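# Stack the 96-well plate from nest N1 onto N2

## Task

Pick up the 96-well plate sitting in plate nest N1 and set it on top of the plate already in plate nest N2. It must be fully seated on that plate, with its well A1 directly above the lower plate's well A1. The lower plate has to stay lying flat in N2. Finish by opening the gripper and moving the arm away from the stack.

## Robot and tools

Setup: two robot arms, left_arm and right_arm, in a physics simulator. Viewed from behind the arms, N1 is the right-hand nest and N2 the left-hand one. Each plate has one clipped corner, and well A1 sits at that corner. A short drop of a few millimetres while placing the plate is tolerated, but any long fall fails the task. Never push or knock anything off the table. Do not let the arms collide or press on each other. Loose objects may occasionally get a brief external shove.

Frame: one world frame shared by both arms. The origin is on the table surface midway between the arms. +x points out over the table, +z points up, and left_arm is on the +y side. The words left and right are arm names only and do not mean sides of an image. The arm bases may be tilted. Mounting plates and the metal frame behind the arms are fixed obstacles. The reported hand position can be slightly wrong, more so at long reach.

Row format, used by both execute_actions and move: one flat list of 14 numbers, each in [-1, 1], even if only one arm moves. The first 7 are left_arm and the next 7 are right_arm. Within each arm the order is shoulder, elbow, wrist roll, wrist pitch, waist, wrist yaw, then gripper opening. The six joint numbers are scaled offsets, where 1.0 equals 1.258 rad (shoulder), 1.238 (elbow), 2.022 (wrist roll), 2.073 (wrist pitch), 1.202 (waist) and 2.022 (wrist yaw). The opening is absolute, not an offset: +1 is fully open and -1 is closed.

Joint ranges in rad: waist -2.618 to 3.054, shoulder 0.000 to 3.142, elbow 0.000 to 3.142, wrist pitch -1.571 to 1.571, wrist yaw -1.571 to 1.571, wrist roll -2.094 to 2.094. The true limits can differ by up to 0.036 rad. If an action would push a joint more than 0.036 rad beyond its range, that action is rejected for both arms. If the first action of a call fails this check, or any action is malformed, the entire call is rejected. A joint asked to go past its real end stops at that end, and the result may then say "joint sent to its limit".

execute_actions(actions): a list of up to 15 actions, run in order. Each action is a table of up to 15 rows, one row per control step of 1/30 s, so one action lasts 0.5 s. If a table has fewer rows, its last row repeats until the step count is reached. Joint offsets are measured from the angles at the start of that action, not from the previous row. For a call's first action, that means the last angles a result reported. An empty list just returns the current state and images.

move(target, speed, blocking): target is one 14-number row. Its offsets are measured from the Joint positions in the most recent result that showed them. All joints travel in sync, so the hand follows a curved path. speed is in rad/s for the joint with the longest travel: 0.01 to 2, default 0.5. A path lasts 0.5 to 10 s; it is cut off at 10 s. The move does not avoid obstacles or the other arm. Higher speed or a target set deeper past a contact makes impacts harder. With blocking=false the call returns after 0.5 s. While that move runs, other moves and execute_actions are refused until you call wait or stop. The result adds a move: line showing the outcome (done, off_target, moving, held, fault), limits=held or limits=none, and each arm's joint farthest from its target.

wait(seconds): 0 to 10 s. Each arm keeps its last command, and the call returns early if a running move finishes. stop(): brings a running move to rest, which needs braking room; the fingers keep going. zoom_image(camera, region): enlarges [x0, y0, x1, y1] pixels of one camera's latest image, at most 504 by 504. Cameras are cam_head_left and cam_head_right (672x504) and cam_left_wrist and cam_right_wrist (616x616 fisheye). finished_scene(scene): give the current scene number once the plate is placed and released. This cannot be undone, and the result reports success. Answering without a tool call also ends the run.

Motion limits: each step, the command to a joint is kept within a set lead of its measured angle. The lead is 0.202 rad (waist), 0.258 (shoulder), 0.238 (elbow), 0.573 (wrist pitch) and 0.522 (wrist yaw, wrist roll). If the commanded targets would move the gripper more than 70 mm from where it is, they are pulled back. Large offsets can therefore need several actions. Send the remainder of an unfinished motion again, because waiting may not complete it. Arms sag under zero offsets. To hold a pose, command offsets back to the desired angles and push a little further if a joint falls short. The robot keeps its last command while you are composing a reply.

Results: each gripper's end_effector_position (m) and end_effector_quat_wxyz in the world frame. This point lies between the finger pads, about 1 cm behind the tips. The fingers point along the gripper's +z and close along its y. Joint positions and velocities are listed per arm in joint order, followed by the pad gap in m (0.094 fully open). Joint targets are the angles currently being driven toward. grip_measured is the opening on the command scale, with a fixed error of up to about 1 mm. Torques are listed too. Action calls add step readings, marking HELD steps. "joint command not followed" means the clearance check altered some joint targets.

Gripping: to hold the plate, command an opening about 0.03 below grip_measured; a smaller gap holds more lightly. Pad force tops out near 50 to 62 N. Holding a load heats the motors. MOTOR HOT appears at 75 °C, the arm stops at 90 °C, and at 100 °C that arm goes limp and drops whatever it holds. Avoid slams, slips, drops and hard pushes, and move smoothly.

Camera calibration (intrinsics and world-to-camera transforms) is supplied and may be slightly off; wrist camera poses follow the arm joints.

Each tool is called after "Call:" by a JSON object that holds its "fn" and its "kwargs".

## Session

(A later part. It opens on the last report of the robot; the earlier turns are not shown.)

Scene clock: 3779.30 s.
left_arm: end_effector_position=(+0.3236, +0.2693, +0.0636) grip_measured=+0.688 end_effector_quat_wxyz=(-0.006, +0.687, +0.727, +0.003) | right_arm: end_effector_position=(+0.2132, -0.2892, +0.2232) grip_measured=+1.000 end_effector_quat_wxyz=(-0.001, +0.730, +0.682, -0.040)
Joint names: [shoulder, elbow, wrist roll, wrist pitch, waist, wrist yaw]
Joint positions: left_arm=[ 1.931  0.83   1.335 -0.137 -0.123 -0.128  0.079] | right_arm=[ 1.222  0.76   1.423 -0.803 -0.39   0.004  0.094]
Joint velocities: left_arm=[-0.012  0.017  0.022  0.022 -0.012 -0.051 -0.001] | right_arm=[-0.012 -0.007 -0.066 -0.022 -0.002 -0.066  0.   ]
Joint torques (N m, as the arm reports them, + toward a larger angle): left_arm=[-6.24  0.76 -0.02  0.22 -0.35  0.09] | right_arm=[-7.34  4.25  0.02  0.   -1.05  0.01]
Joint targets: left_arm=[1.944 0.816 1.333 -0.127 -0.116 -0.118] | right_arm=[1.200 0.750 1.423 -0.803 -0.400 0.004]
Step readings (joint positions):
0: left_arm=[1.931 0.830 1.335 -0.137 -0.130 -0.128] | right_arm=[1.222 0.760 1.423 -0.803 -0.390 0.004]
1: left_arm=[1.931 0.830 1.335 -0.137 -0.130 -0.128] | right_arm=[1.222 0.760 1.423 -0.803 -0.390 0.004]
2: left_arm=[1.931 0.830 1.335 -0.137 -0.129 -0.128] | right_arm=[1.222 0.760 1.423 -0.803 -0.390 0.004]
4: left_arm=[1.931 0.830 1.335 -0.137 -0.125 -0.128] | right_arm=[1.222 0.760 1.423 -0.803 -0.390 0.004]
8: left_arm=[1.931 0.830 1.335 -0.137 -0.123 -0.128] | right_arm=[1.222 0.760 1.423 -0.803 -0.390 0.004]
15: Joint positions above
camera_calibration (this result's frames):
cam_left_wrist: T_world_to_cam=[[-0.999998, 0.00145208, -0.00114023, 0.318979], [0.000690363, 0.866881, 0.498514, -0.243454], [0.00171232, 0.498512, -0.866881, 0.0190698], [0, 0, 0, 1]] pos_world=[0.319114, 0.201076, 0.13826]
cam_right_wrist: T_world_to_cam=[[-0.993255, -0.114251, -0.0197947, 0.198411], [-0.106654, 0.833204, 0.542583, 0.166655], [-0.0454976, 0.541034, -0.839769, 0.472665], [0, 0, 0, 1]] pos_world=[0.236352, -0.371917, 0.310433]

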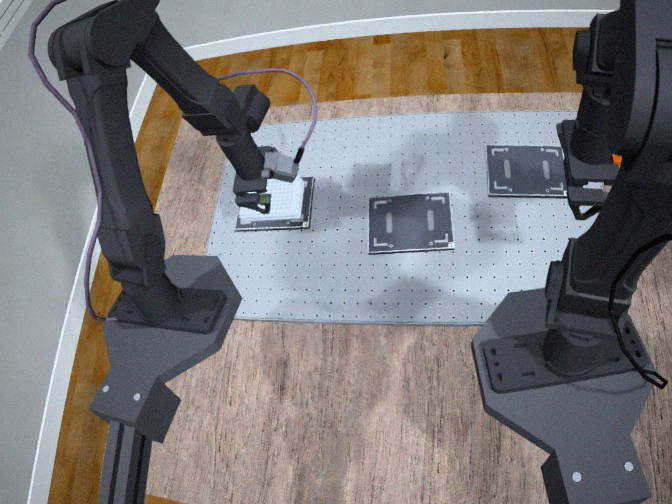

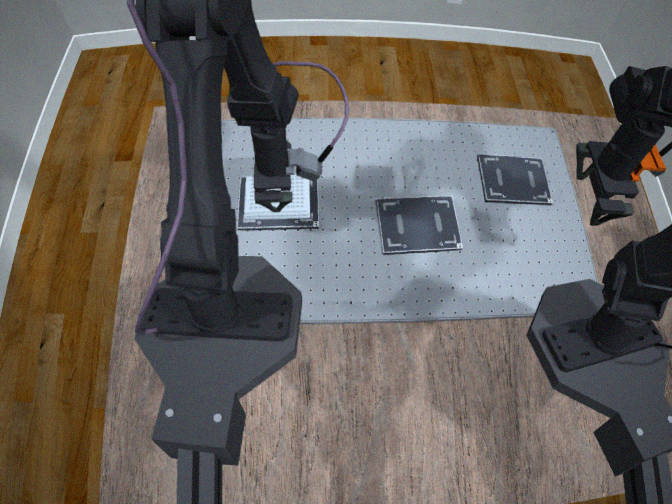

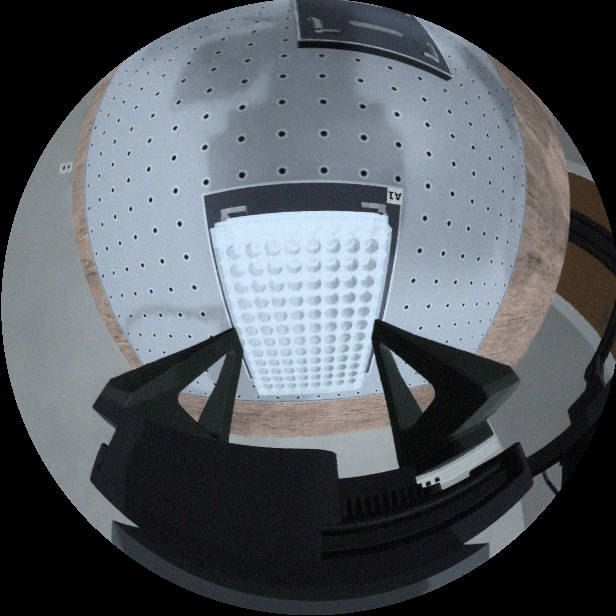

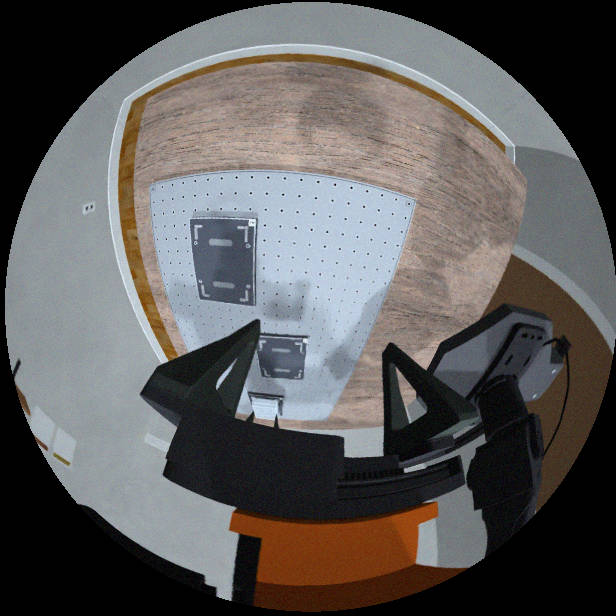

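Call:
{"fn": "execute_actions", "kwargs": {"actions": [[[0.0105,-0.0113,-0.001,0.005,-0.0060,0.005,0.66,-0.0175,-0.008,0,0,-0.008,0,1],[0.0105,-0.0113,-0.001,0.005,-0.0066,0.005,0.66,-0.0175,-0.008,0,0,-0.008,0,1],[0.0105,-0.0113,-0.001,0.005,-0.0072,0.005,0.66,-0.0175,-0.008,0,0,-0.008,0,1],[0.0105,-0.0113,-0.001,0.005,-0.0078,0.005,0.66,-0.0175,-0.008,0,0,-0.008,0,1],[0.0105,-0.0113,-0.001,0.005,-0.0084,0.005,0.66,-0.0175,-0.008,0,0,-0.008,0,1],[0.0105,-0.0113,-0.001,0.005,-0.0090,0.005,0.66,-0.0175,-0.008,0,0,-0.008,0,1],[0.0105,-0.0113,-0.001,0.005,-0.0096,0.005,0.66,-0.0175,-0.008,0,0,-0.008,0,1],[0.0105,-0.0113,-0.001,0.005,-0.0102,0.005,0.66,-0.0175,-0.008,0,0,-0.008,0,1],[0.0105,-0.0113,-0.001,0.005,-0.0108,0.005,0.66,-0.0175,-0.008,0,0,-0.008,0,1],[0.0105,-0.0113,-0.001,0.005,-0.0114,0.005,0.66,-0.0175,-0.008,0,0,-0.008,0,1],[0.0105,-0.0113,-0.001,0.005,-0.0120,0.005,0.66,-0.0175,-0.008,0,0,-0.008,0,1]]]}}

Scene clock: 3791.57 s.
left_arm: end_effector_position=(+0.3236, +0.2693, +0.0636) grip_measured=+0.688 end_effector_quat_wxyz=(-0.006, +0.687, +0.727, +0.003) | right_arm: end_effector_position=(+0.2132, -0.2892, +0.2232) grip_measured=+1.000 end_effector_quat_wxyz=(-0.001, +0.730, +0.682, -0.040)
Joint names: [shoulder, elbow, wrist roll, wrist pitch, waist, wrist yaw]
Joint positions: left_arm=[ 1.931  0.83   1.335 -0.137 -0.123 -0.128  0.079] | right_arm=[ 1.222  0.76   1.423 -0.803 -0.39   0.004  0.094]
Joint velocities: left_arm=[ 0.012 -0.027  0.022 -0.066  0.017  0.051 -0.   ] | right_arm=[-0.017 -0.002  0.066 -0.051  0.007  0.007  0.   ]
Joint torques (N m, as the arm reports them, + toward a larger angle): left_arm=[-6.24  0.76 -0.01  0.23 -1.76  0.09] | right_arm=[-7.31  4.27  0.01  0.   -1.05  0.01]
Joint targets: left_arm=[1.944 0.816 1.333 -0.127 -0.137 -0.118] | right_arm=[1.200 0.750 1.423 -0.803 -0.400 0.004]
Step readings (joint positions):
0: left_arm=[1.931 0.830 1.335 -0.137 -0.123 -0.128] | right_arm=[1.222 0.760 1.423 -0.803 -0.390 0.004]
1: left_arm=[1.931 0.830 1.335 -0.137 -0.123 -0.128] | right_arm=[1.222 0.760 1.423 -0.803 -0.390 0.004]
2: left_arm=[1.931 0.830 1.335 -0.137 -0.123 -0.128] | right_arm=[1.222 0.760 1.423 -0.803 -0.390 0.004]
4: left_arm=[1.931 0.830 1.335 -0.137 -0.123 -0.128] | right_arm=[1.222 0.760 1.423 -0.803 -0.390 0.004]
8: left_arm=[1.931 0.830 1.335 -0.137 -0.123 -0.128] | right_arm=[1.222 0.760 1.423 -0.803 -0.390 0.004]
15: Joint positions above
camera_calibration (this result's frames):
cam_left_wrist: T_world_to_cam=[[-0.999998, 0.00145208, -0.00114023, 0.318979], [0.000690363, 0.866881, 0.498514, -0.243454], [0.00171232, 0.498512, -0.866881, 0.0190698], [0, 0, 0, 1]] pos_world=[0.319114, 0.201076, 0.13826]
cam_right_wrist: T_world_to_cam=[[-0.993255, -0.114251, -0.0197947, 0.198411], [-0.106654, 0.833204, 0.542583, 0.166655], [-0.0454976, 0.541034, -0.839769, 0.472665], [0, 0, 0, 1]] pos_world=[0.236352, -0.371917, 0.310433]

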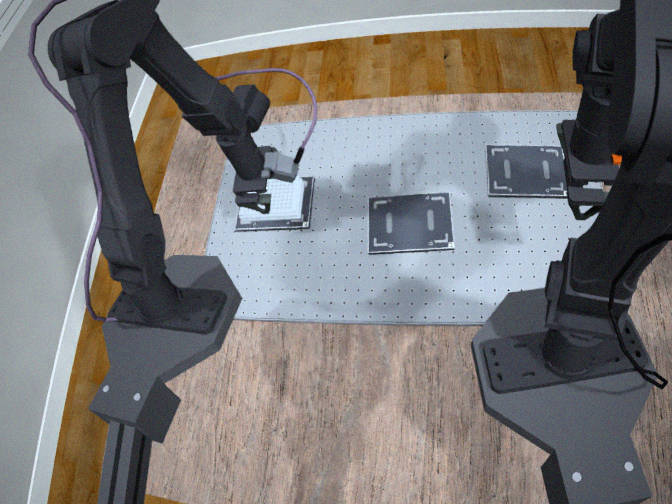

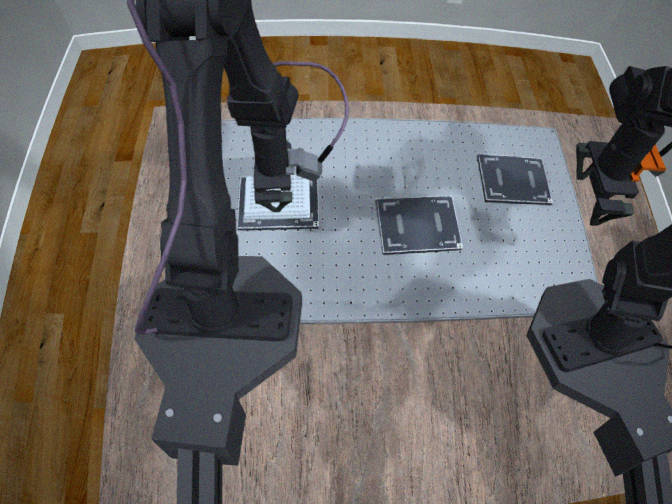

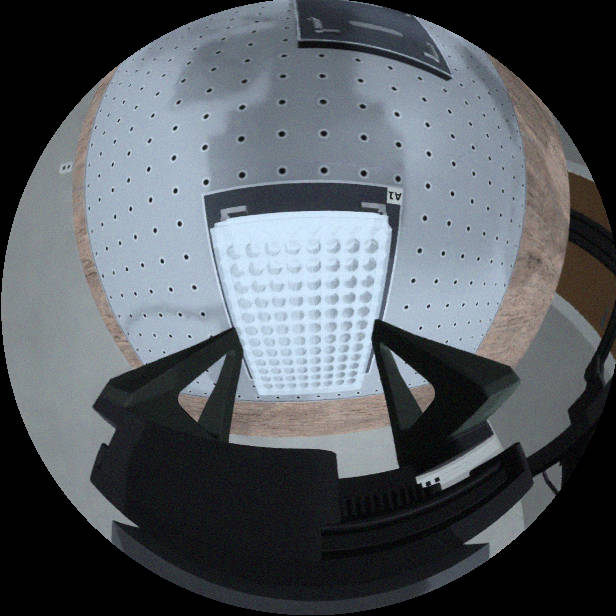

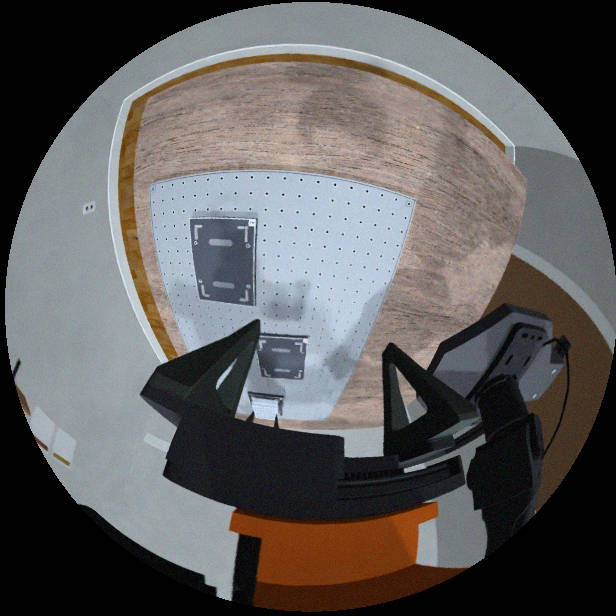

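Call:
{"fn": "execute_actions", "kwargs": {"actions": [[[0.006,-0.0113,-0.001,0.003,-0.0120,0.005,0.66,-0.0175,-0.008,0,0,-0.008,0,1],[0.006,-0.0113,-0.001,0.003,-0.0125,0.005,0.66,-0.0175,-0.008,0,0,-0.008,0,1],[0.006,-0.0113,-0.001,0.003,-0.0130,0.005,0.66,-0.0175,-0.008,0,0,-0.008,0,1],[0.006,-0.0113,-0.001,0.003,-0.0135,0.005,0.66,-0.0175,-0.008,0,0,-0.008,0,1],[0.006,-0.0113,-0.001,0.003,-0.0140,0.005,0.66,-0.0175,-0.008,0,0,-0.008,0,1],[0.006,-0.0113,-0.001,0.003,-0.0145,0.005,0.66,-0.0175,-0.008,0,0,-0.008,0,1],[0.006,-0.0113,-0.001,0.003,-0.0150,0.005,0.66,-0.0175,-0.008,0,0,-0.008,0,1]]]}}

Scene clock: 3797.40 s.
left_arm: end_effector_position=(+0.3235, +0.2674, +0.0638) grip_measured=+0.688 end_effector_quat_wxyz=(-0.005, +0.688, +0.725, +0.003) | right_arm: end_effector_position=(+0.2132, -0.2892, +0.2232) grip_measured=+1.000 end_effector_quat_wxyz=(-0.001, +0.730, +0.682, -0.040)
Joint names: [shoulder, elbow, wrist roll, wrist pitch, waist, wrist yaw]
Joint positions: left_arm=[ 1.931  0.83   1.335 -0.137 -0.128 -0.128  0.079] | right_arm=[ 1.222  0.76   1.423 -0.803 -0.39   0.004  0.094]
Joint velocities: left_arm=[ 0.007  0.012 -0.007  0.007  0.012  0.037 -0.   ] | right_arm=[-0.002  0.007  0.022 -0.007  0.012  0.007  0.   ]
Joint torques (N m, as the arm reports them, + toward a larger angle): left_arm=[-6.64  0.77 -0.02  0.19 -1.66  0.09] | right_arm=[-7.34  4.27  0.01  0.   -1.02  0.01]
Joint targets: left_arm=[1.938 0.816 1.333 -0.131 -0.141 -0.118] | right_arm=[1.200 0.750 1.423 -0.803 -0.400 0.004]
Step readings (joint positions):
0: left_arm=[1.931 0.830 1.335 -0.137 -0.123 -0.128] | right_arm=[1.222 0.760 1.423 -0.803 -0.390 0.004]
1: left_arm=[1.931 0.830 1.335 -0.137 -0.123 -0.128] | right_arm=[1.222 0.760 1.423 -0.803 -0.390 0.004]
2: left_arm=[1.931 0.830 1.335 -0.137 -0.123 -0.128] | right_arm=[1.222 0.760 1.423 -0.803 -0.390 0.004]
4: left_arm=[1.931 0.830 1.335 -0.137 -0.123 -0.128] | right_arm=[1.222 0.760 1.423 -0.803 -0.390 0.004]
8: left_arm=[1.931 0.830 1.335 -0.137 -0.127 -0.128] | right_arm=[1.222 0.760 1.423 -0.803 -0.390 0.004]
15: Joint positions above
camera_calibration (this result's frames):
cam_left_wrist: T_world_to_cam=[[-0.999978, 0.00640644, -0.00177985, 0.31756], [0.00467546, 0.867825, 0.496848, -0.243321], [0.00472763, 0.496829, -0.867836, 0.0197159], [0, 0, 0, 1]] pos_world=[0.318597, 0.19933, 0.138569]
cam_right_wrist: T_world_to_cam=[[-0.993255, -0.114251, -0.0197947, 0.198411], [-0.106654, 0.833204, 0.542583, 0.166655], [-0.0454976, 0.541034, -0.839769, 0.472665], [0, 0, 0, 1]] pos_world=[0.236352, -0.371917, 0.310433]

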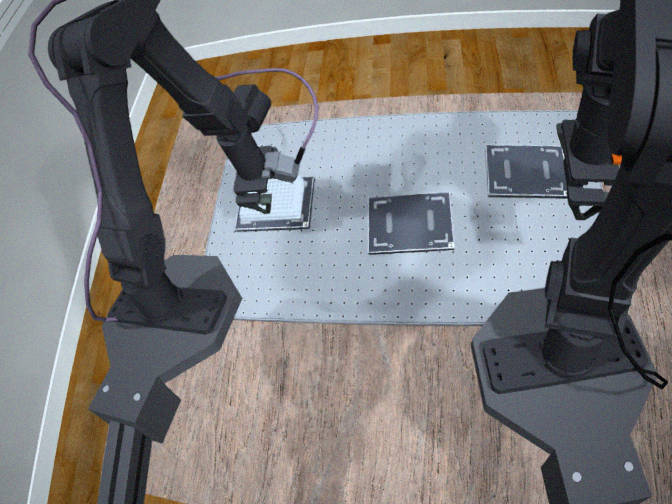

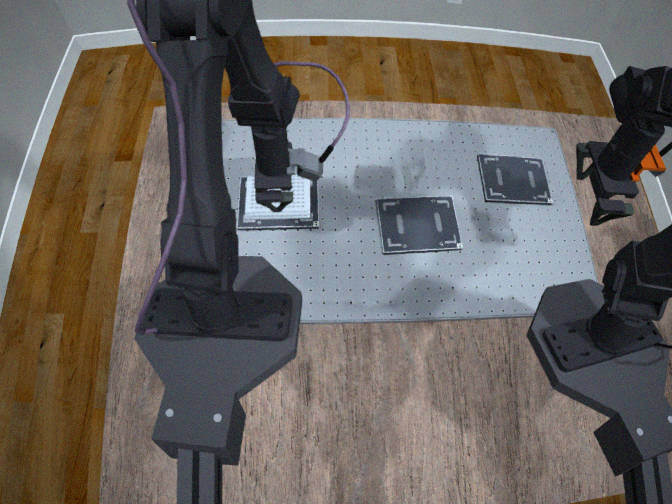

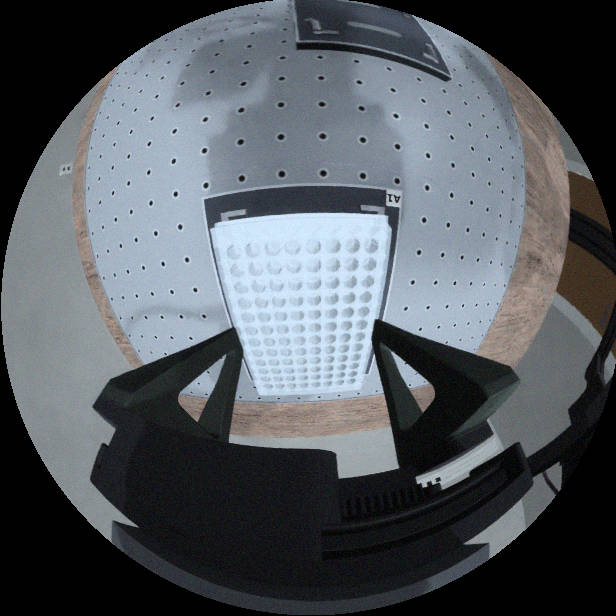

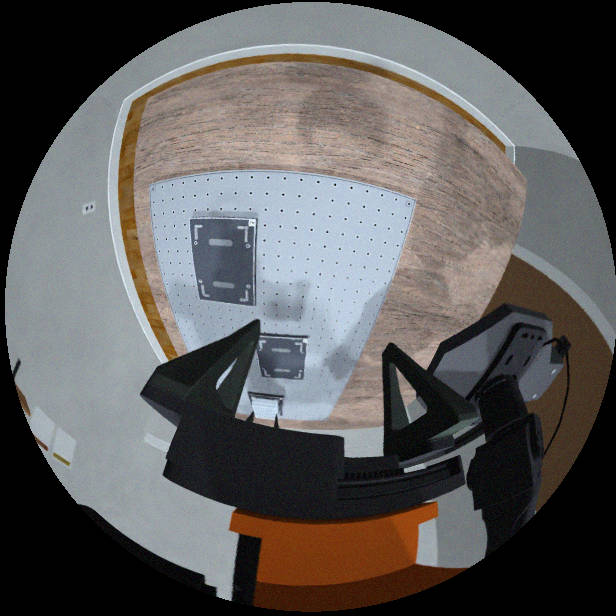

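Call:
{"fn": "execute_actions", "kwargs": {"actions": [[[0.010,-0.0113,-0.001,0.003,-0.002,0.005,0.66,-0.0175,-0.008,0,0,-0.008,0,1],[0.012,-0.0113,-0.001,0.004,-0.002,0.005,0.66,-0.0175,-0.008,0,0,-0.008,0,1],[0.014,-0.0113,-0.001,0.005,-0.002,0.005,0.66,-0.0175,-0.008,0,0,-0.008,0,1],[0.016,-0.0113,-0.001,0.006,-0.002,0.005,0.66,-0.0175,-0.008,0,0,-0.008,0,1]]]}}

Scene clock: 3801.00 s.
left_arm: end_effector_position=(+0.3228, +0.2674, +0.0622) grip_measured=+0.688 end_effector_quat_wxyz=(-0.006, +0.689, +0.725, +0.002) | right_arm: end_effector_position=(+0.2132, -0.2892, +0.2232) grip_measured=+1.000 end_effector_quat_wxyz=(-0.001, +0.730, +0.682, -0.040)
Joint names: [shoulder, elbow, wrist roll, wrist pitch, waist, wrist yaw]
Joint positions: left_arm=[ 1.937  0.83   1.335 -0.133 -0.128 -0.128  0.079] | right_arm=[ 1.222  0.76   1.423 -0.803 -0.39   0.004  0.094]
Joint velocities: left_arm=[ 0.007  0.007 -0.022 -0.095  0.002  0.007 -0.001] | right_arm=[-0.002 -0.012  0.066  0.022  0.007 -0.007  0.   ]
Joint torques (N m, as the arm reports them, + toward a larger angle): left_arm=[-6.19  0.74 -0.01  0.21 -0.99  0.1 ] | right_arm=[-7.31  4.26  0.    0.01 -1.06  0.02]
Joint targets: left_arm=[1.951 0.816 1.333 -0.124 -0.131 -0.118] | right_arm=[1.200 0.750 1.423 -0.803 -0.400 0.004]
Step readings (joint positions):
0: left_arm=[1.931 0.830 1.335 -0.137 -0.128 -0.128] | right_arm=[1.222 0.760 1.423 -0.803 -0.390 0.004]
1: left_arm=[1.931 0.830 1.335 -0.137 -0.128 -0.128] | right_arm=[1.222 0.760 1.423 -0.803 -0.390 0.004]
2: left_arm=[1.931 0.830 1.335 -0.137 -0.128 -0.128] | right_arm=[1.222 0.760 1.423 -0.803 -0.390 0.004]
4: left_arm=[1.934 0.830 1.335 -0.134 -0.128 -0.128] | right_arm=[1.222 0.760 1.423 -0.803 -0.390 0.004]
8: left_arm=[1.937 0.830 1.335 -0.133 -0.128 -0.128] | right_arm=[1.222 0.760 1.423 -0.803 -0.390 0.004]
15: Joint positions above
camera_calibration (this result's frames):
cam_left_wrist: T_world_to_cam=[[-0.999978, 0.00663109, 0.0000848648, 0.316682], [0.0057958, 0.867652, 0.497138, -0.242813], [0.00322293, 0.497127, -0.867672, 0.0187733], [0, 0, 0, 1]] pos_world=[0.318021, 0.199245, 0.136974]
cam_right_wrist: T_world_to_cam=[[-0.993255, -0.114251, -0.0197947, 0.198411], [-0.106654, 0.833204, 0.542583, 0.166655], [-0.0454976, 0.541034, -0.839769, 0.472665], [0, 0, 0, 1]] pos_world=[0.236352, -0.371917, 0.310433]

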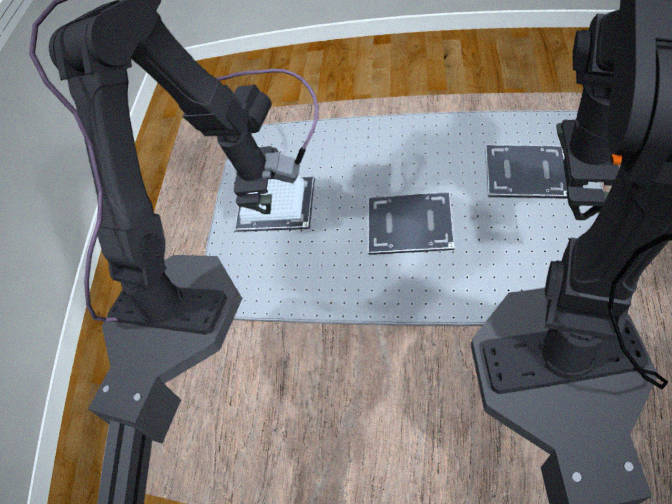

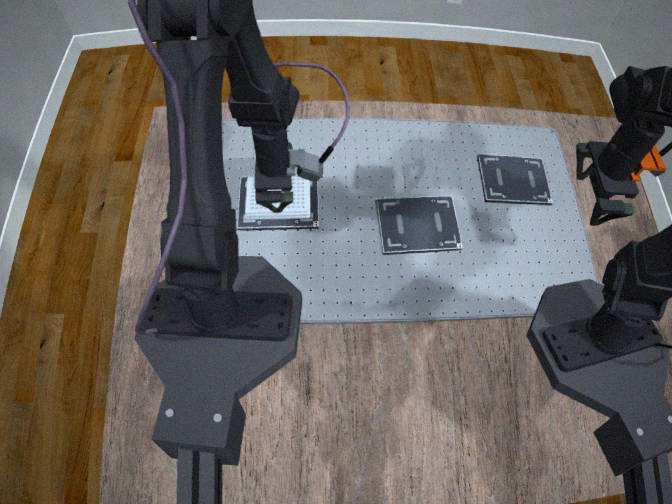

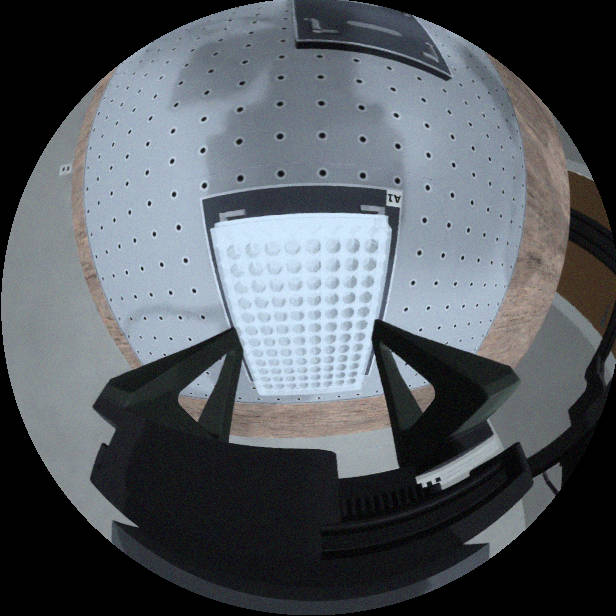

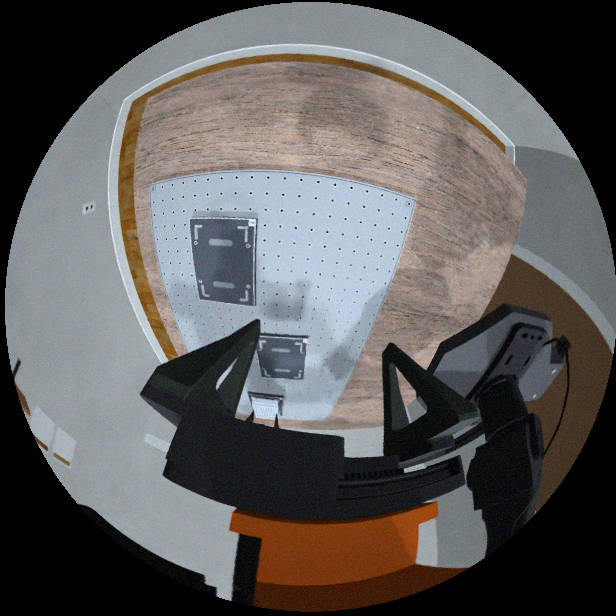

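Call:
{"fn": "execute_actions", "kwargs": {"actions": [[[0.014,-0.0113,-0.001,0.005,-0.002,0.005,0.66,-0.0175,-0.008,0,0,-0.008,0,1],[0.016,-0.0113,-0.001,0.006,-0.002,0.005,0.66,-0.0175,-0.008,0,0,-0.008,0,1],[0.018,-0.0113,-0.001,0.007,-0.002,0.005,0.66,-0.0175,-0.008,0,0,-0.008,0,1],[0.020,-0.0113,-0.001,0.007,-0.002,0.005,0.66,-0.0175,-0.008,0,0,-0.008,0,1]]]}}

Scene clock: 3805.07 s.
left_arm: end_effector_position=(+0.3228, +0.2674, +0.0622) grip_measured=+0.688 end_effector_quat_wxyz=(-0.006, +0.689, +0.725, +0.002) | right_arm: end_effector_position=(+0.2132, -0.2892, +0.2232) grip_measured=+1.000 end_effector_quat_wxyz=(-0.001, +0.730, +0.682, -0.040)
Joint names: [shoulder, elbow, wrist roll, wrist pitch, waist, wrist yaw]
Joint positions: left_arm=[ 1.937  0.83   1.335 -0.133 -0.128 -0.128  0.079] | right_arm=[ 1.222  0.76   1.423 -0.803 -0.39   0.004  0.094]
Joint velocities: left_arm=[-0.007 -0.012  0.007 -0.022 -0.002  0.022  0.   ] | right_arm=[-0.002 -0.012 -0.037 -0.037  0.002 -0.007  0.   ]
Joint torques (N m, as the arm reports them, + toward a larger angle): left_arm=[-5.43  0.74 -0.02  0.27 -0.98  0.09] | right_arm=[-7.3   4.25  0.02  0.01 -1.06  0.02]
Joint targets: left_arm=[1.962 0.816 1.333 -0.118 -0.131 -0.118] | right_arm=[1.200 0.750 1.423 -0.803 -0.400 0.004]
Step readings (joint positions):
0: left_arm=[1.937 0.830 1.335 -0.133 -0.128 -0.128] | right_arm=[1.222 0.760 1.423 -0.803 -0.390 0.004]
1: left_arm=[1.937 0.830 1.335 -0.133 -0.128 -0.128] | right_arm=[1.222 0.760 1.423 -0.803 -0.390 0.004]
2: left_arm=[1.937 0.830 1.335 -0.133 -0.128 -0.128] | right_arm=[1.222 0.760 1.423 -0.803 -0.390 0.004]
4: left_arm=[1.937 0.830 1.335 -0.133 -0.128 -0.128] | right_arm=[1.222 0.760 1.423 -0.803 -0.390 0.004]
8: left_arm=[1.937 0.830 1.335 -0.133 -0.128 -0.128] | right_arm=[1.222 0.760 1.423 -0.803 -0.390 0.004]
15: Joint positions above
camera_calibration (this result's frames):
cam_left_wrist: T_world_to_cam=[[-0.999978, 0.00663109, 0.0000848648, 0.316682], [0.0057958, 0.867652, 0.497138, -0.242813], [0.00322293, 0.497127, -0.867672, 0.0187733], [0, 0, 0, 1]] pos_world=[0.318021, 0.199245, 0.136974]
cam_right_wrist: T_world_to_cam=[[-0.993255, -0.114251, -0.0197947, 0.198411], [-0.106654, 0.833204, 0.542583, 0.166655], [-0.0454976, 0.541034, -0.839769, 0.472665], [0, 0, 0, 1]] pos_world=[0.236352, -0.371917, 0.310433]

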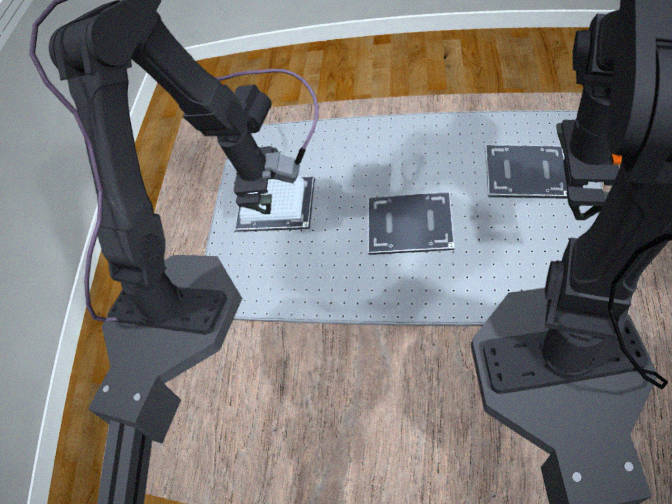

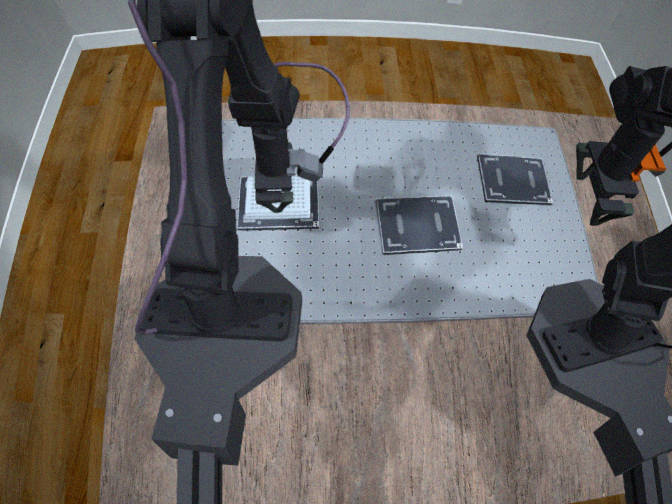

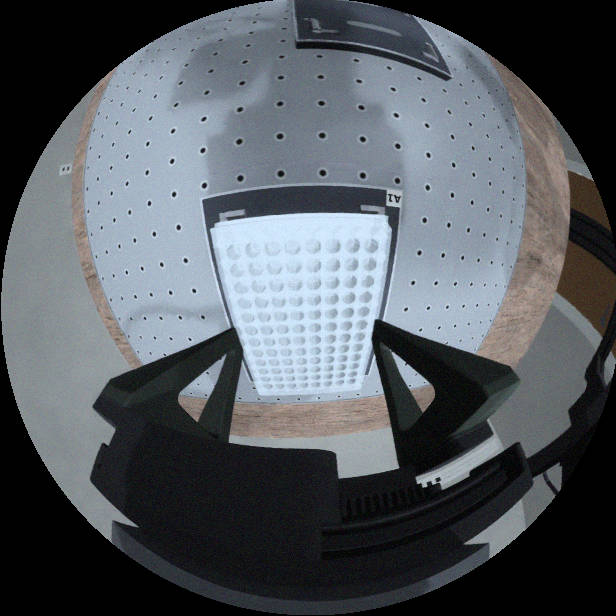

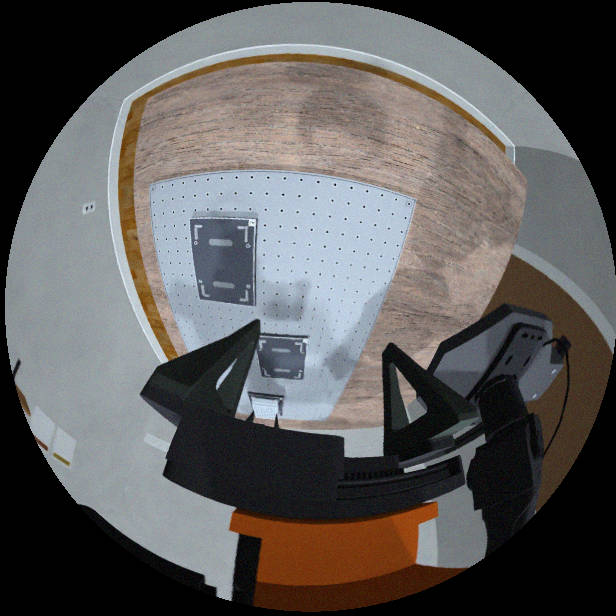

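Call:
{"fn": "execute_actions", "kwargs": {"actions": [[[0.004,-0.0113,-0.001,0.002,-0.002,0.005,0.66,-0.0175,-0.008,0,0,-0.008,0,1],[0.004,-0.0113,-0.001,0.002,-0.002,0.005,0.66,-0.0175,-0.008,0,0,-0.008,0,1],[0.004,-0.0113,-0.001,0.002,-0.002,0.005,0.66,-0.0175,-0.008,0,0,-0.008,0,1],[0.004,-0.0113,-0.001,0.002,-0.002,0.005,0.70,-0.0175,-0.008,0,0,-0.008,0,1],[0.004,-0.0113,-0.001,0.002,-0.002,0.005,0.71,-0.0175,-0.008,0,0,-0.008,0,1],[0.004,-0.0113,-0.001,0.002,-0.002,0.005,0.72,-0.0175,-0.008,0,0,-0.008,0,1],[0.004,-0.0113,-0.001,0.002,-0.002,0.005,0.74,-0.0175,-0.008,0,0,-0.008,0,1],[0.004,-0.0113,-0.001,0.002,-0.002,0.005,0.76,-0.0175,-0.008,0,0,-0.008,0,1]]]}}

Scene clock: 3811.20 s.
left_arm: end_effector_position=(+0.3227, +0.2674, +0.0622) grip_measured=+0.758 end_effector_quat_wxyz=(-0.006, +0.689, +0.725, +0.002) | right_arm: end_effector_position=(+0.2132, -0.2892, +0.2232) grip_measured=+1.000 end_effector_quat_wxyz=(-0.001, +0.730, +0.682, -0.040)
Joint names: [shoulder, elbow, wrist roll, wrist pitch, waist, wrist yaw]
Joint positions: left_arm=[ 1.937  0.83   1.335 -0.133 -0.128 -0.128  0.083] | right_arm=[ 1.222  0.76   1.423 -0.803 -0.39   0.004  0.094]
Joint velocities: left_arm=[ 0.007  0.007 -0.007  0.022 -0.007  0.037 -0.001] | right_arm=[ 0.002 -0.002  0.007 -0.066 -0.002 -0.037  0.   ]
Joint torques (N m, as the arm reports them, + toward a larger angle): left_arm=[-6.82  0.74 -0.01  0.17 -0.98  0.1 ] | right_arm=[-7.33  4.26  0.01  0.01 -1.05  0.01]
Joint targets: left_arm=[1.942 0.816 1.333 -0.128 -0.131 -0.118] | right_arm=[1.200 0.750 1.423 -0.803 -0.400 0.004]
Step readings (joint positions):
0: left_arm=[1.937 0.830 1.335 -0.133 -0.128 -0.128] | right_arm=[1.222 0.760 1.423 -0.803 -0.390 0.004]
1: left_arm=[1.937 0.830 1.335 -0.133 -0.128 -0.128] | right_arm=[1.222 0.760 1.423 -0.803 -0.390 0.004]
2: left_arm=[1.937 0.830 1.335 -0.133 -0.128 -0.128] | right_arm=[1.222 0.760 1.423 -0.803 -0.390 0.004]
4: left_arm=[1.937 0.830 1.335 -0.133 -0.128 -0.128] | right_arm=[1.222 0.760 1.423 -0.803 -0.390 0.004]
8: left_arm=[1.937 0.830 1.335 -0.133 -0.128 -0.128] | right_arm=[1.222 0.760 1.423 -0.803 -0.390 0.004]
15: Joint positions above
camera_calibration (this result's frames):
cam_left_wrist: T_world_to_cam=[[-0.999978, 0.00667594, 0.000457817, 0.316553], [0.00601993, 0.867618, 0.497195, -0.242895], [0.00292204, 0.497187, -0.867639, 0.0188448], [0, 0, 0, 1]] pos_world=[0.317953, 0.199257, 0.136972]
cam_right_wrist: T_world_to_cam=[[-0.993255, -0.114251, -0.0197947, 0.198411], [-0.106654, 0.833204, 0.542583, 0.166655], [-0.0454976, 0.541034, -0.839769, 0.472665], [0, 0, 0, 1]] pos_world=[0.236352, -0.371917, 0.310433]

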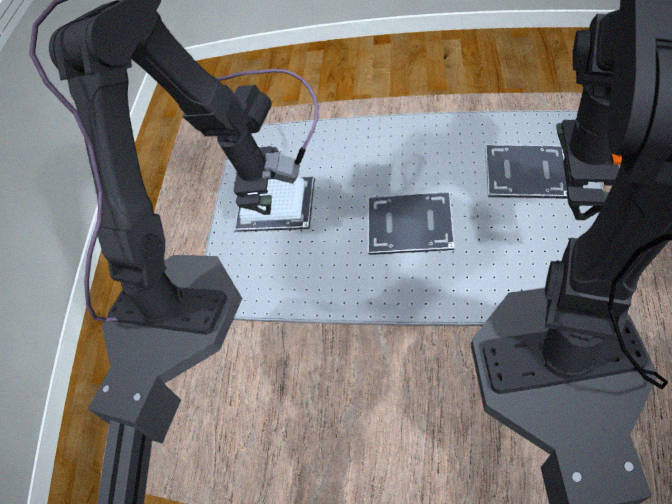

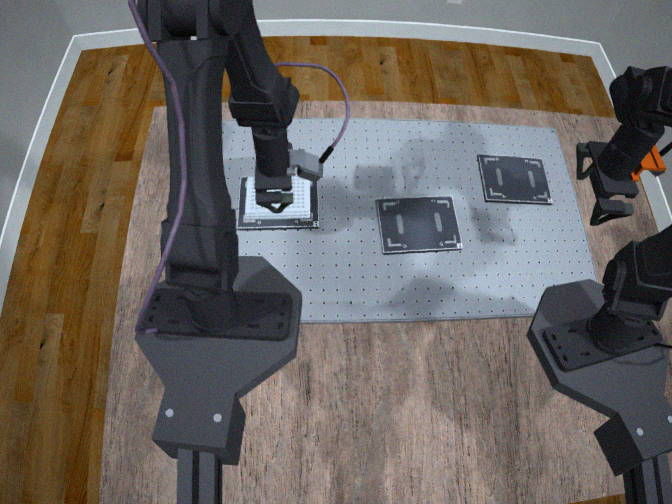

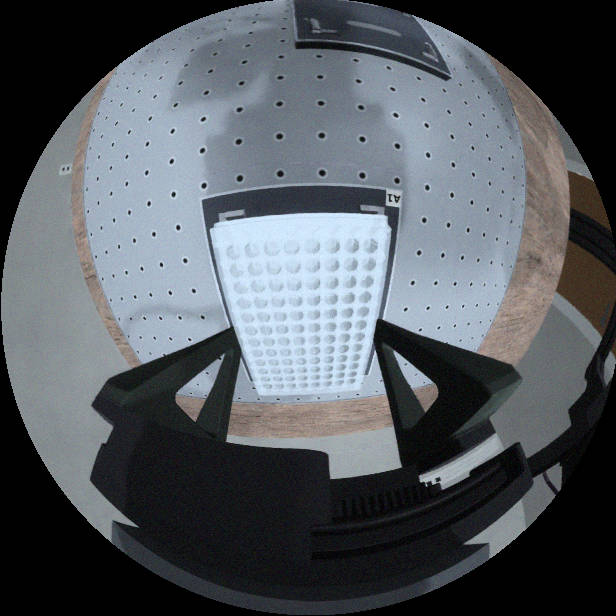

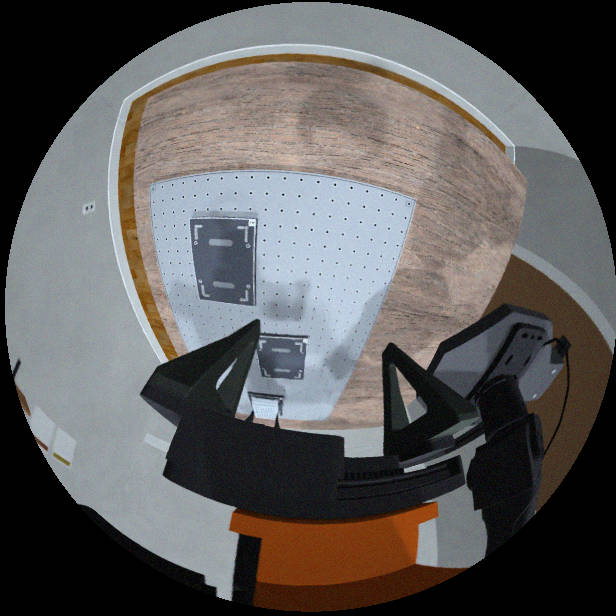

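Call:
{"fn": "execute_actions", "kwargs": {"actions": [[[0.008,-0.0113,-0.001,0.004,-0.002,0.005,0.77,-0.0175,-0.008,0,0,-0.008,0,1],[0.009,-0.0113,-0.001,0.004,-0.002,0.005,0.77,-0.0175,-0.008,0,0,-0.008,0,1],[0.010,-0.0113,-0.001,0.005,-0.002,0.005,0.77,-0.0175,-0.008,0,0,-0.008,0,1],[0.011,-0.0113,-0.001,0.005,-0.002,0.005,0.77,-0.0175,-0.008,0,0,-0.008,0,1],[0.012,-0.0113,-0.001,0.006,-0.002,0.005,0.77,-0.0175,-0.008,0,0,-0.008,0,1],[0.013,-0.0113,-0.001,0.006,-0.002,0.005,0.77,-0.0175,-0.008,0,0,-0.008,0,1],[0.014,-0.0113,-0.001,0.007,-0.002,0.005,0.77,-0.0175,-0.008,0,0,-0.008,0,1],[0.015,-0.0113,-0.001,0.007,-0.002,0.005,0.77,-0.0175,-0.008,0,0,-0.008,0,1],[0.016,-0.0113,-0.001,0.008,-0.002,0.005,0.77,-0.0175,-0.008,0,0,-0.008,0,1],[0.017,-0.0113,-0.001,0.008,-0.002,0.005,0.77,-0.0175,-0.008,0,0,-0.008,0,1],[0.018,-0.0113,-0.001,0.009,-0.002,0.005,0.77,-0.0175,-0.008,0,0,-0.008,0,1]]]}}

Scene clock: 3818.07 s.
left_arm: end_effector_position=(+0.3225, +0.2672, +0.0605) grip_measured=+0.768 end_effector_quat_wxyz=(-0.006, +0.689, +0.725, +0.002) | right_arm: end_effector_position=(+0.2132, -0.2892, +0.2232) grip_measured=+1.000 end_effector_quat_wxyz=(-0.001, +0.730, +0.682, -0.040)
Joint names: [shoulder, elbow, wrist roll, wrist pitch, waist, wrist yaw]
Joint positions: left_arm=[ 1.943  0.83   1.335 -0.126 -0.128 -0.128  0.083] | right_arm=[ 1.222  0.76   1.423 -0.803 -0.39   0.004  0.094]
Joint velocities: left_arm=[ 0.007 -0.037 -0.007 -0.081  0.022 -0.022  0.   ] | right_arm=[-0.017 -0.017 -0.022 -0.022 -0.002  0.037  0.   ]
Joint torques (N m, as the arm reports them, + toward a larger angle): left_arm=[-5.97  0.71 -0.02  0.26 -0.99  0.09] | right_arm=[-7.32  4.26  0.01  0.   -1.02  0.01]
Joint targets: left_arm=[1.959 0.816 1.333 -0.115 -0.131 -0.118] | right_arm=[1.200 0.750 1.423 -0.803 -0.400 0.004]
Step readings (joint positions):
0: left_arm=[1.937 0.830 1.335 -0.133 -0.128 -0.128] | right_arm=[1.222 0.760 1.423 -0.803 -0.390 0.004]
1: left_arm=[1.937 0.830 1.335 -0.133 -0.128 -0.128] | right_arm=[1.222 0.760 1.423 -0.803 -0.390 0.004]
2: left_arm=[1.937 0.830 1.335 -0.133 -0.128 -0.128] | right_arm=[1.222 0.760 1.423 -0.803 -0.390 0.004]
4: left_arm=[1.937 0.830 1.335 -0.133 -0.128 -0.128] | right_arm=[1.222 0.760 1.423 -0.803 -0.390 0.004]
8: left_arm=[1.937 0.830 1.335 -0.133 -0.128 -0.128] | right_arm=[1.222 0.760 1.423 -0.803 -0.390 0.004]
15: Joint positions above
camera_calibration (this result's frames):
cam_left_wrist: T_world_to_cam=[[-0.999978, 0.00663109, 0.0000848648, 0.316421], [0.0057958, 0.867652, 0.497138, -0.241842], [0.00322293, 0.497127, -0.867672, 0.0173916], [0, 0, 0, 1]] pos_world=[0.31776, 0.199091, 0.135292]
cam_right_wrist: T_world_to_cam=[[-0.993255, -0.114251, -0.0197947, 0.198411], [-0.106654, 0.833204, 0.542583, 0.166655], [-0.0454976, 0.541034, -0.839769, 0.472665], [0, 0, 0, 1]] pos_world=[0.236352, -0.371917, 0.310433]

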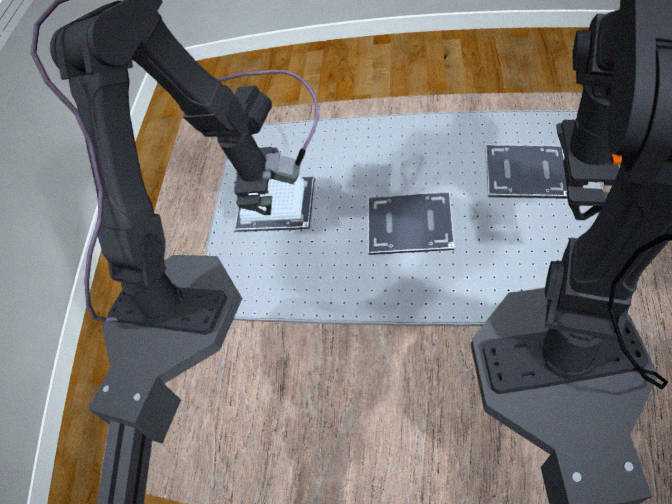

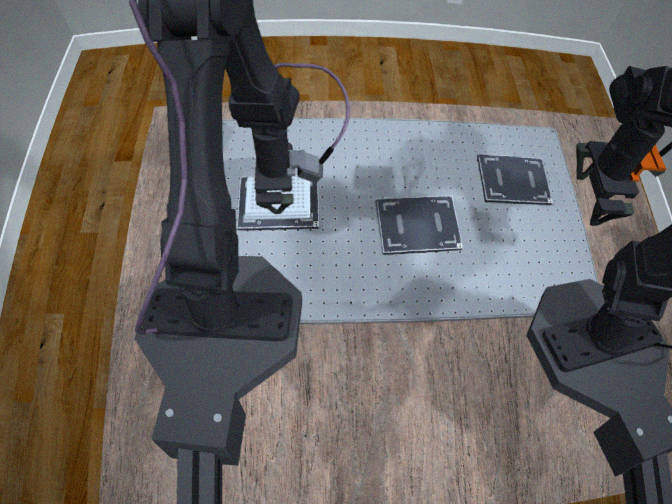

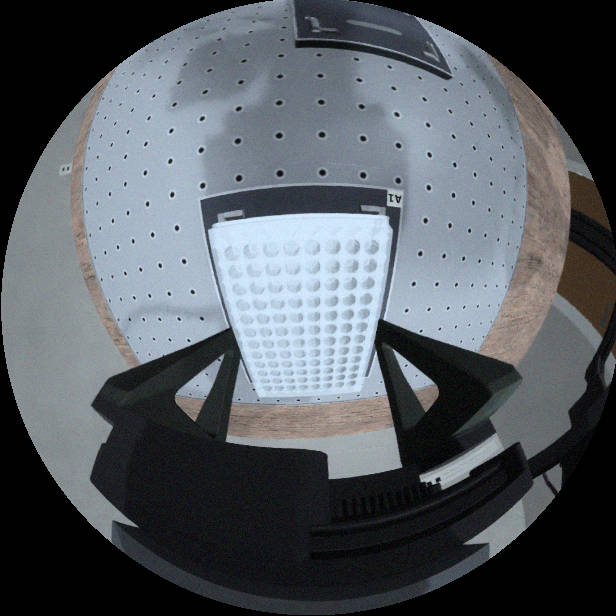

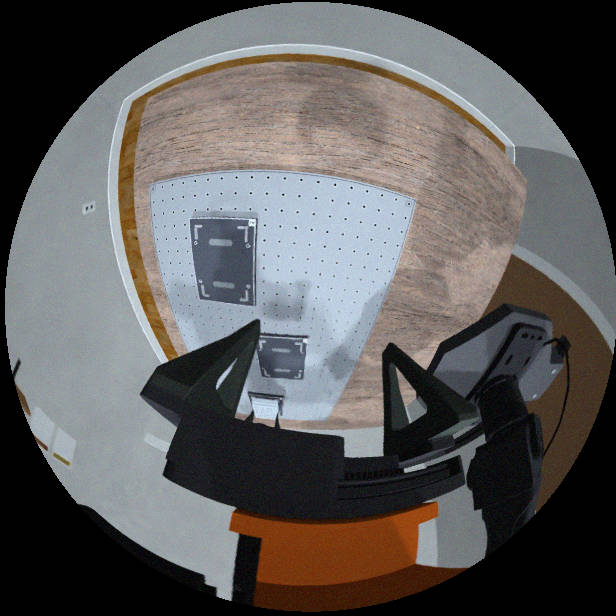

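Call:
{"fn": "execute_actions", "kwargs": {"actions": [[[0.010,-0.0113,-0.001,0.004,-0.002,0.005,0.77,-0.0175,-0.008,0,0,-0.008,0,1],[0.011,-0.0113,-0.001,0.004,-0.002,0.005,0.77,-0.0175,-0.008,0,0,-0.008,0,1],[0.012,-0.0113,-0.001,0.005,-0.002,0.005,0.77,-0.0175,-0.008,0,0,-0.008,0,1],[0.013,-0.0113,-0.001,0.005,-0.002,0.005,0.77,-0.0175,-0.008,0,0,-0.008,0,1],[0.014,-0.0113,-0.001,0.006,-0.002,0.005,0.77,-0.0175,-0.008,0,0,-0.008,0,1],[0.015,-0.0113,-0.001,0.006,-0.002,0.005,0.77,-0.0175,-0.008,0,0,-0.008,0,1],[0.016,-0.0113,-0.001,0.007,-0.002,0.005,0.77,-0.0175,-0.008,0,0,-0.008,0,1],[0.017,-0.0113,-0.001,0.007,-0.002,0.005,0.77,-0.0175,-0.008,0,0,-0.008,0,1],[0.018,-0.0113,-0.001,0.007,-0.002,0.005,0.77,-0.0175,-0.008,0,0,-0.008,0,1]]]}}

Scene clock: 3822.37 s.
left_arm: end_effector_position=(+0.3226, +0.2672, +0.0605) grip_measured=+0.768 end_effector_quat_wxyz=(-0.006, +0.689, +0.725, +0.002) | right_arm: end_effector_position=(+0.2132, -0.2892, +0.2232) grip_measured=+1.000 end_effector_quat_wxyz=(-0.001, +0.730, +0.682, -0.040)
Joint names: [shoulder, elbow, wrist roll, wrist pitch, waist, wrist yaw]
Joint positions: left_arm=[ 1.943  0.83   1.335 -0.126 -0.128 -0.128  0.083] | right_arm=[ 1.222  0.76   1.423 -0.803 -0.39   0.004  0.094]
Joint velocities: left_arm=[ 0.012 -0.002 -0.007 -0.051  0.002 -0.081 -0.001] | right_arm=[-0.012  0.007 -0.022  0.037  0.007 -0.007  0.   ]
Joint torques (N m, as the arm reports them, + toward a larger angle): left_arm=[-5.61  0.71 -0.02  0.26 -0.97  0.09] | right_arm=[-7.33  4.26  0.01 -0.01 -1.04  0.02]
Joint targets: left_arm=[1.966 0.816 1.333 -0.111 -0.131 -0.118] | right_arm=[1.200 0.750 1.423 -0.803 -0.400 0.004]
Step readings (joint positions):
0: left_arm=[1.943 0.830 1.335 -0.126 -0.128 -0.128] | right_arm=[1.222 0.760 1.423 -0.803 -0.390 0.004]
1: left_arm=[1.943 0.830 1.335 -0.126 -0.128 -0.128] | right_arm=[1.222 0.760 1.423 -0.803 -0.390 0.004]
2: left_arm=[1.943 0.830 1.335 -0.126 -0.128 -0.128] | right_arm=[1.222 0.760 1.423 -0.803 -0.390 0.004]
4: left_arm=[1.943 0.830 1.335 -0.126 -0.128 -0.128] | right_arm=[1.222 0.760 1.423 -0.803 -0.390 0.004]
8: left_arm=[1.943 0.830 1.335 -0.126 -0.128 -0.128] | right_arm=[1.222 0.760 1.423 -0.803 -0.390 0.004]
15: Joint positions above
camera_calibration (this result's frames):
cam_left_wrist: T_world_to_cam=[[-0.999978, 0.00658621, -0.000288084, 0.316549], [0.00557169, 0.867687, 0.49708, -0.241761], [0.00352384, 0.497068, -0.867705, 0.0173201], [0, 0, 0, 1]] pos_world=[0.317828, 0.199078, 0.135294]
cam_right_wrist: T_world_to_cam=[[-0.993255, -0.114251, -0.0197947, 0.198411], [-0.106654, 0.833204, 0.542583, 0.166655], [-0.0454976, 0.541034, -0.839769, 0.472665], [0, 0, 0, 1]] pos_world=[0.236352, -0.371917, 0.310433]

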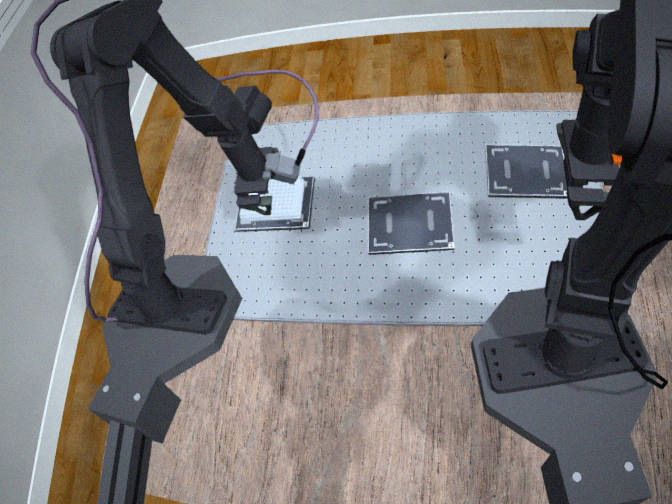

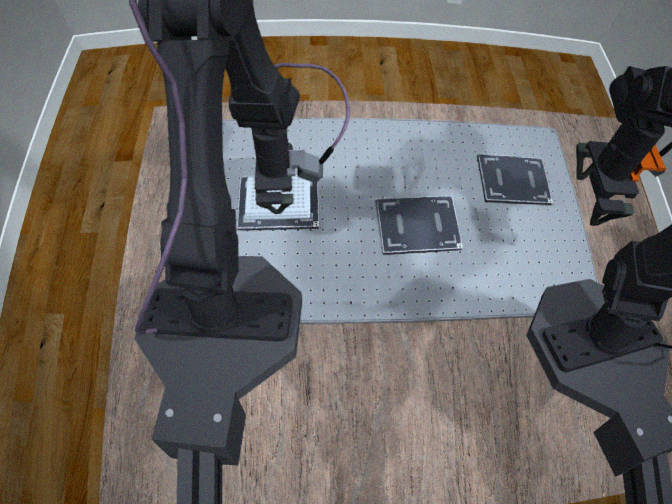

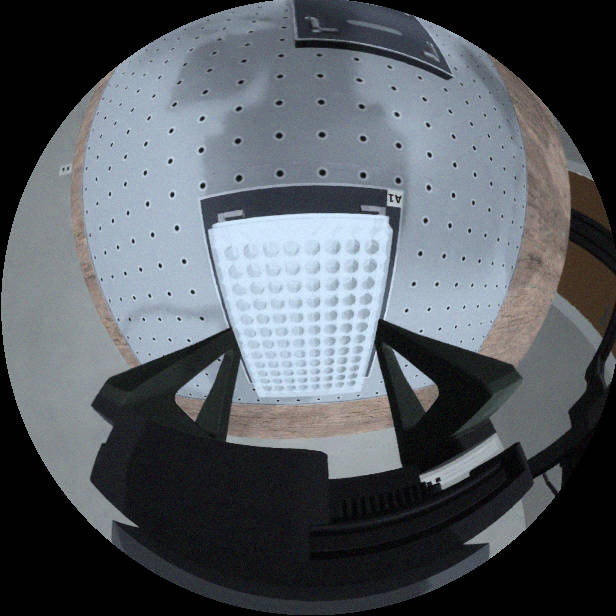

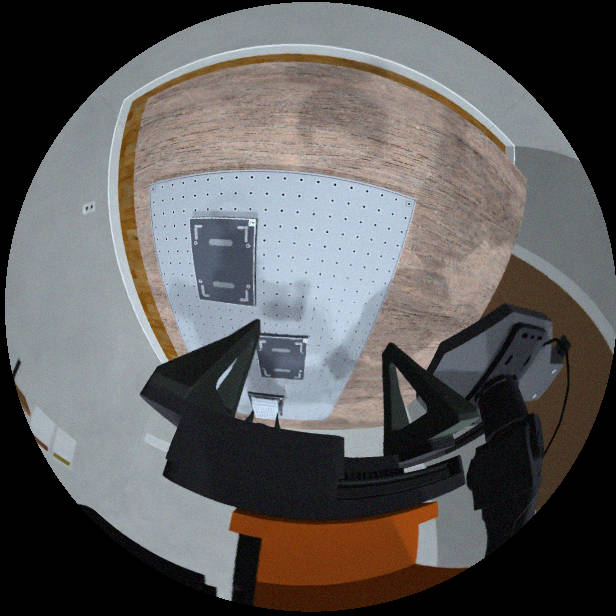

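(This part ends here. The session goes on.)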